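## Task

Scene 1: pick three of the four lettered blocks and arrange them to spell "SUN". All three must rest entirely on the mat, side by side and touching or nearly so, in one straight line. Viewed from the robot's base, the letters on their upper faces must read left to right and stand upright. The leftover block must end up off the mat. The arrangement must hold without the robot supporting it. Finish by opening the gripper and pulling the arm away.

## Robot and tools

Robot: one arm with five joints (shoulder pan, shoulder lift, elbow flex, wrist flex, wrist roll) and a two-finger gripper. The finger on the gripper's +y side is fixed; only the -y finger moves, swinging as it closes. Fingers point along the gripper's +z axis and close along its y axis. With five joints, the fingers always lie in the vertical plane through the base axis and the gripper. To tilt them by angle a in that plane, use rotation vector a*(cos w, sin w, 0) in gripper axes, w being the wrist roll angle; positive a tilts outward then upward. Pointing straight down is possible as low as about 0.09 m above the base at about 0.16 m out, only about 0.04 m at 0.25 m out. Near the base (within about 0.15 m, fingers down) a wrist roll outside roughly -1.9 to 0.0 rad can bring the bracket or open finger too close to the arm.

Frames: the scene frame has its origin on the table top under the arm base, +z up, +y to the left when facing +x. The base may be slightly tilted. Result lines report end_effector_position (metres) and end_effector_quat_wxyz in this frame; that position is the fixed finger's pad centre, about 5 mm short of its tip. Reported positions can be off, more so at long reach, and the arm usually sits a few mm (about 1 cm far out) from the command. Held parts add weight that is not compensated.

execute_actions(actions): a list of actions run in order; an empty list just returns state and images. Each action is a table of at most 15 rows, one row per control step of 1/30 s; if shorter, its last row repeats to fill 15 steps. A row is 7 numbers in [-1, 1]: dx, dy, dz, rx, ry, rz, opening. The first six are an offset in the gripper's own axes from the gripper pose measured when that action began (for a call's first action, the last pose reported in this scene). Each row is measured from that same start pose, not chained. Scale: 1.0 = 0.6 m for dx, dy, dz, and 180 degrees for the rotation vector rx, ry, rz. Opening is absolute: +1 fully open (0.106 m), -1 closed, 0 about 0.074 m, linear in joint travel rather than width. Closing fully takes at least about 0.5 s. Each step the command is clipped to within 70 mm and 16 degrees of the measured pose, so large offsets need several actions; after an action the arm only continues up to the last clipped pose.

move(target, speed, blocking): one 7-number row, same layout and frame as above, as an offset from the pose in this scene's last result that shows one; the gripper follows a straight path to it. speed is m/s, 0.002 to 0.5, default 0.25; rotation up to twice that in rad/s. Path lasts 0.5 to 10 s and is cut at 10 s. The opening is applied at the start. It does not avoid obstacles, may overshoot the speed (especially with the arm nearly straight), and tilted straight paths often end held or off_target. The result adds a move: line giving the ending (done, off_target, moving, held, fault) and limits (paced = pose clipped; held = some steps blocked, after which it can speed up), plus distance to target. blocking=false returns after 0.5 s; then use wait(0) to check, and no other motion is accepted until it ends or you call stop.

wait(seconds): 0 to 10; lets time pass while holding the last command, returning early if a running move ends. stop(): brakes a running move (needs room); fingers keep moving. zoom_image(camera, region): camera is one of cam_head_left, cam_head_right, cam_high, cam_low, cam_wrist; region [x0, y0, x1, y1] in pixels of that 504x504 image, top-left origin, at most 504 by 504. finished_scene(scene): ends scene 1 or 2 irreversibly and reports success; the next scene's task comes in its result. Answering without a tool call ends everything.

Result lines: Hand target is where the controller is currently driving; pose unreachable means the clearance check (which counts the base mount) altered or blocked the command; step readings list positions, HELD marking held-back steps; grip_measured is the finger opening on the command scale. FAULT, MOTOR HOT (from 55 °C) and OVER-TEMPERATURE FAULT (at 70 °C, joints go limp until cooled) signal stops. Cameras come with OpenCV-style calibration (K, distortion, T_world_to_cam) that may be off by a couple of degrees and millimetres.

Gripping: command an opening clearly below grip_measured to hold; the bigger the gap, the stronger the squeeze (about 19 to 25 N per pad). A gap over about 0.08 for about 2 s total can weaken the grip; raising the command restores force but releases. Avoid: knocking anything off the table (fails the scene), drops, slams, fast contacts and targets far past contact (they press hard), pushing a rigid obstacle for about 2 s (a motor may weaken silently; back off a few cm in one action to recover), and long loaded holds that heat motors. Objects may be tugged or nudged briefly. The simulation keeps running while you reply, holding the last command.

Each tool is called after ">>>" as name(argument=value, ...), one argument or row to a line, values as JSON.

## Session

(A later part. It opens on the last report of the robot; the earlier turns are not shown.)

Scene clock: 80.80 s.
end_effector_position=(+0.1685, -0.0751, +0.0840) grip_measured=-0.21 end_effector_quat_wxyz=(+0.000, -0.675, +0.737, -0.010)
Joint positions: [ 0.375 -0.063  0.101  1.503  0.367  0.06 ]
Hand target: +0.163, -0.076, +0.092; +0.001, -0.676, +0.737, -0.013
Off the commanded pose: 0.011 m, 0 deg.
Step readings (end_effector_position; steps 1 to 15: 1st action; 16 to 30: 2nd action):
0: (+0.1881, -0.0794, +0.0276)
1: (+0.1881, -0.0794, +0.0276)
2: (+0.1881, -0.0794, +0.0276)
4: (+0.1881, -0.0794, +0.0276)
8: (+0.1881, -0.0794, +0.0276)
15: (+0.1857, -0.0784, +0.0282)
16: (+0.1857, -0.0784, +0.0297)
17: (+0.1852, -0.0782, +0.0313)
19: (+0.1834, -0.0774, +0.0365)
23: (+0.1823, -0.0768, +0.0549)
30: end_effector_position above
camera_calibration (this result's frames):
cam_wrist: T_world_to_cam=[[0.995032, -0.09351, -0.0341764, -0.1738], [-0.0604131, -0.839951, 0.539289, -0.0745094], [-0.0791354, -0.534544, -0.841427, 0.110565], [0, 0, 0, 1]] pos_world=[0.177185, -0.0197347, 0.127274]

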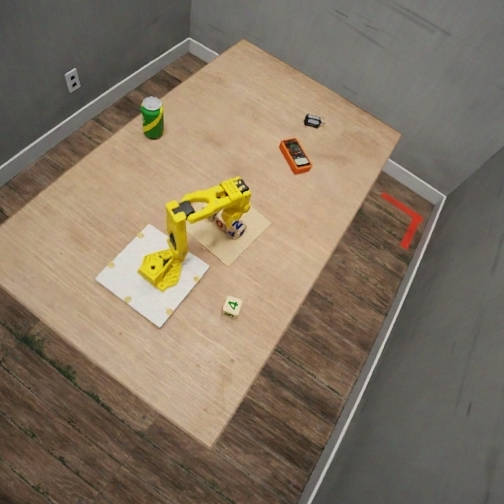

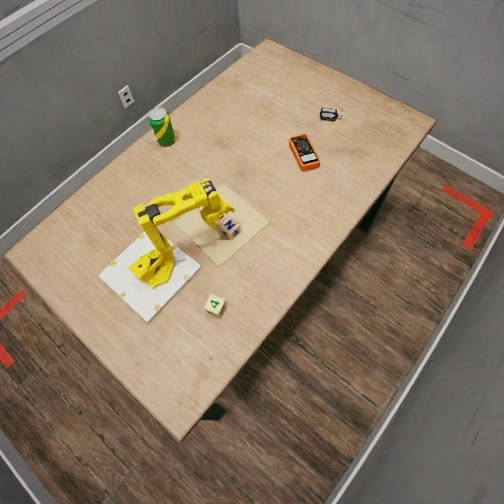

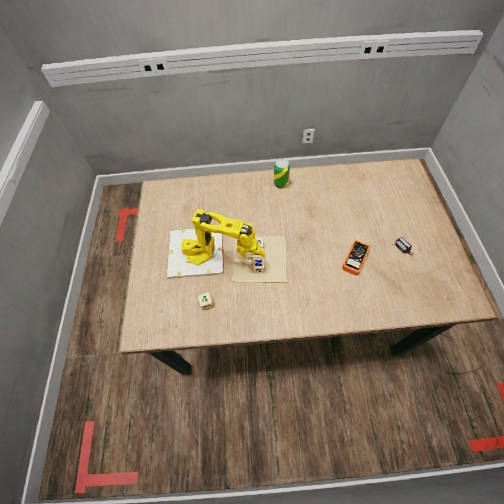

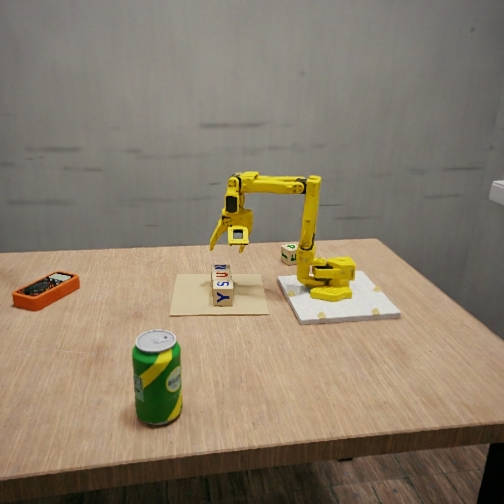

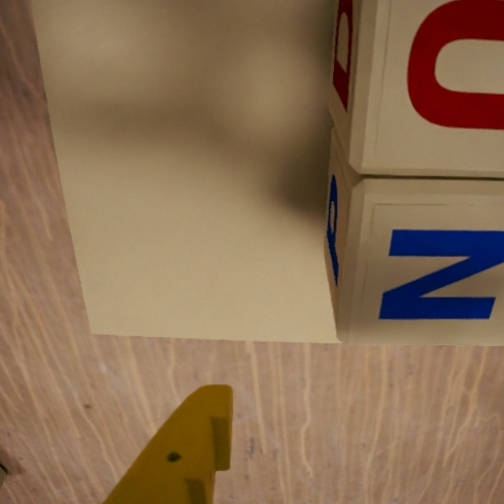

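>>> move(
  target=[0.1347,0.1022,-0.023,0,0,0.167,-0.2],
  speed=0.4,
)

Scene clock: 82.63 s.
end_effector_position=(+0.1024, -0.1513, +0.1004) grip_measured=-0.21 end_effector_quat_wxyz=(-0.004, -0.460, +0.888, -0.022)
Joint positions: [ 0.933 -0.095  0.024  1.593  0.398  0.06 ]
Hand target: +0.101, -0.152, +0.099; -0.005, -0.460, +0.888, -0.012
Off the commanded pose: 0.004 m, 2 deg.
move: done
camera_calibration (this result's frames):
cam_wrist: T_world_to_cam=[[0.812954, -0.58218, -0.0131179, -0.171962], [-0.480202, -0.682956, 0.550434, -0.0857716], [-0.32941, -0.441178, -0.834776, 0.117463], [0, 0, 0, 1]] pos_world=[0.137303, -0.106869, 0.143011]

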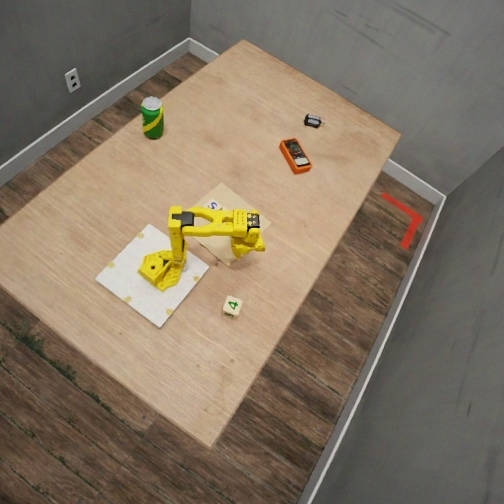

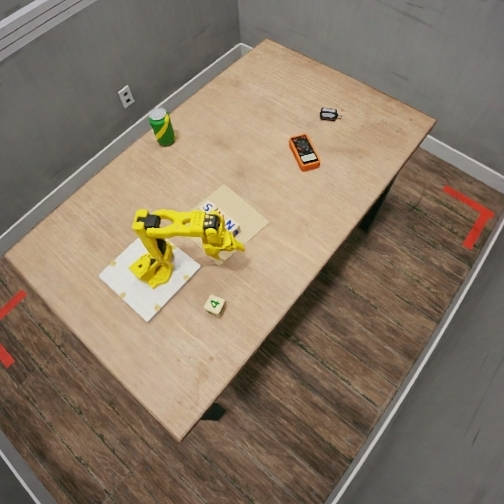

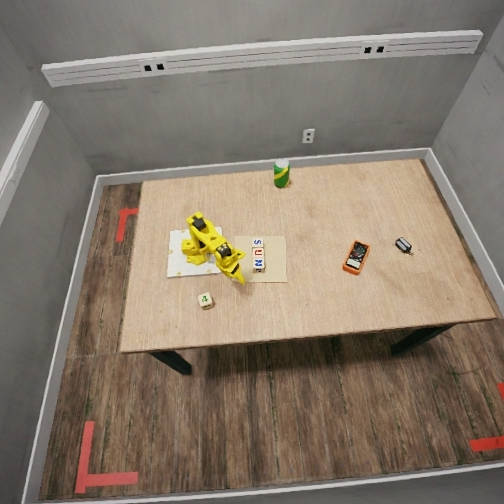

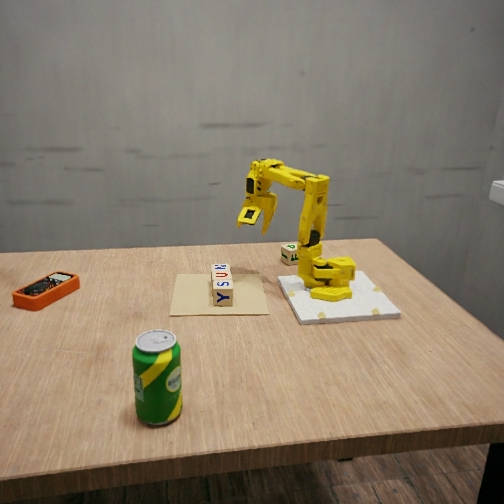

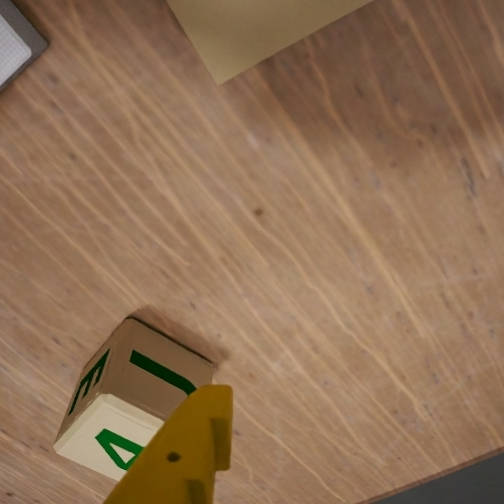

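>>> zoom_image(
  camera="cam_high",
  region=[225, 225, 295, 290],
)

>>> zoom_image(
  camera="cam_low",
  region=[160, 250, 280, 325],
)

Region (225, 225, 295, 290) of cam_high's 504x504 image, scaled by 7.200, with more detail than that image has; it fills the top 468 rows of this view, and the rest is white.

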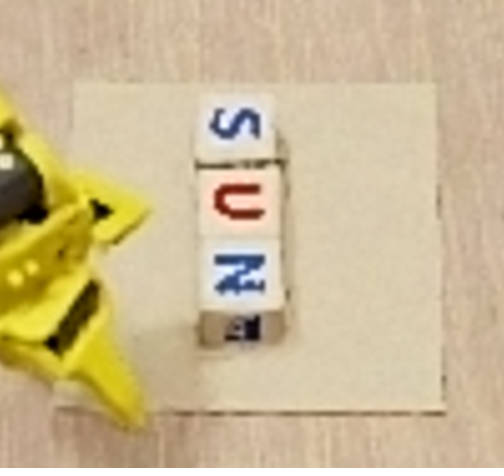

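Region (160, 250, 280, 325) of cam_low's 504x504 image, scaled by 4.200, with more detail than that image has; it fills the top 315 rows of this view, and the rest is white.

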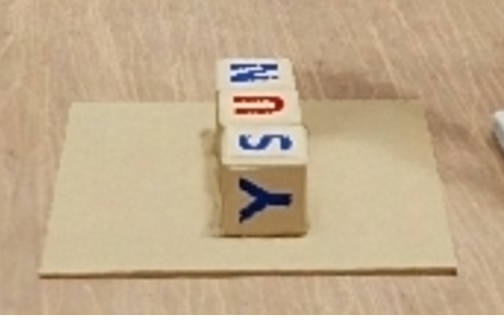

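The row reads S-U-N, straight and fully on the mat, and the "4" block is off it. Ending scene 1.

>>> finished_scene(
  scene=1,
)

The scene is finished: the task was done.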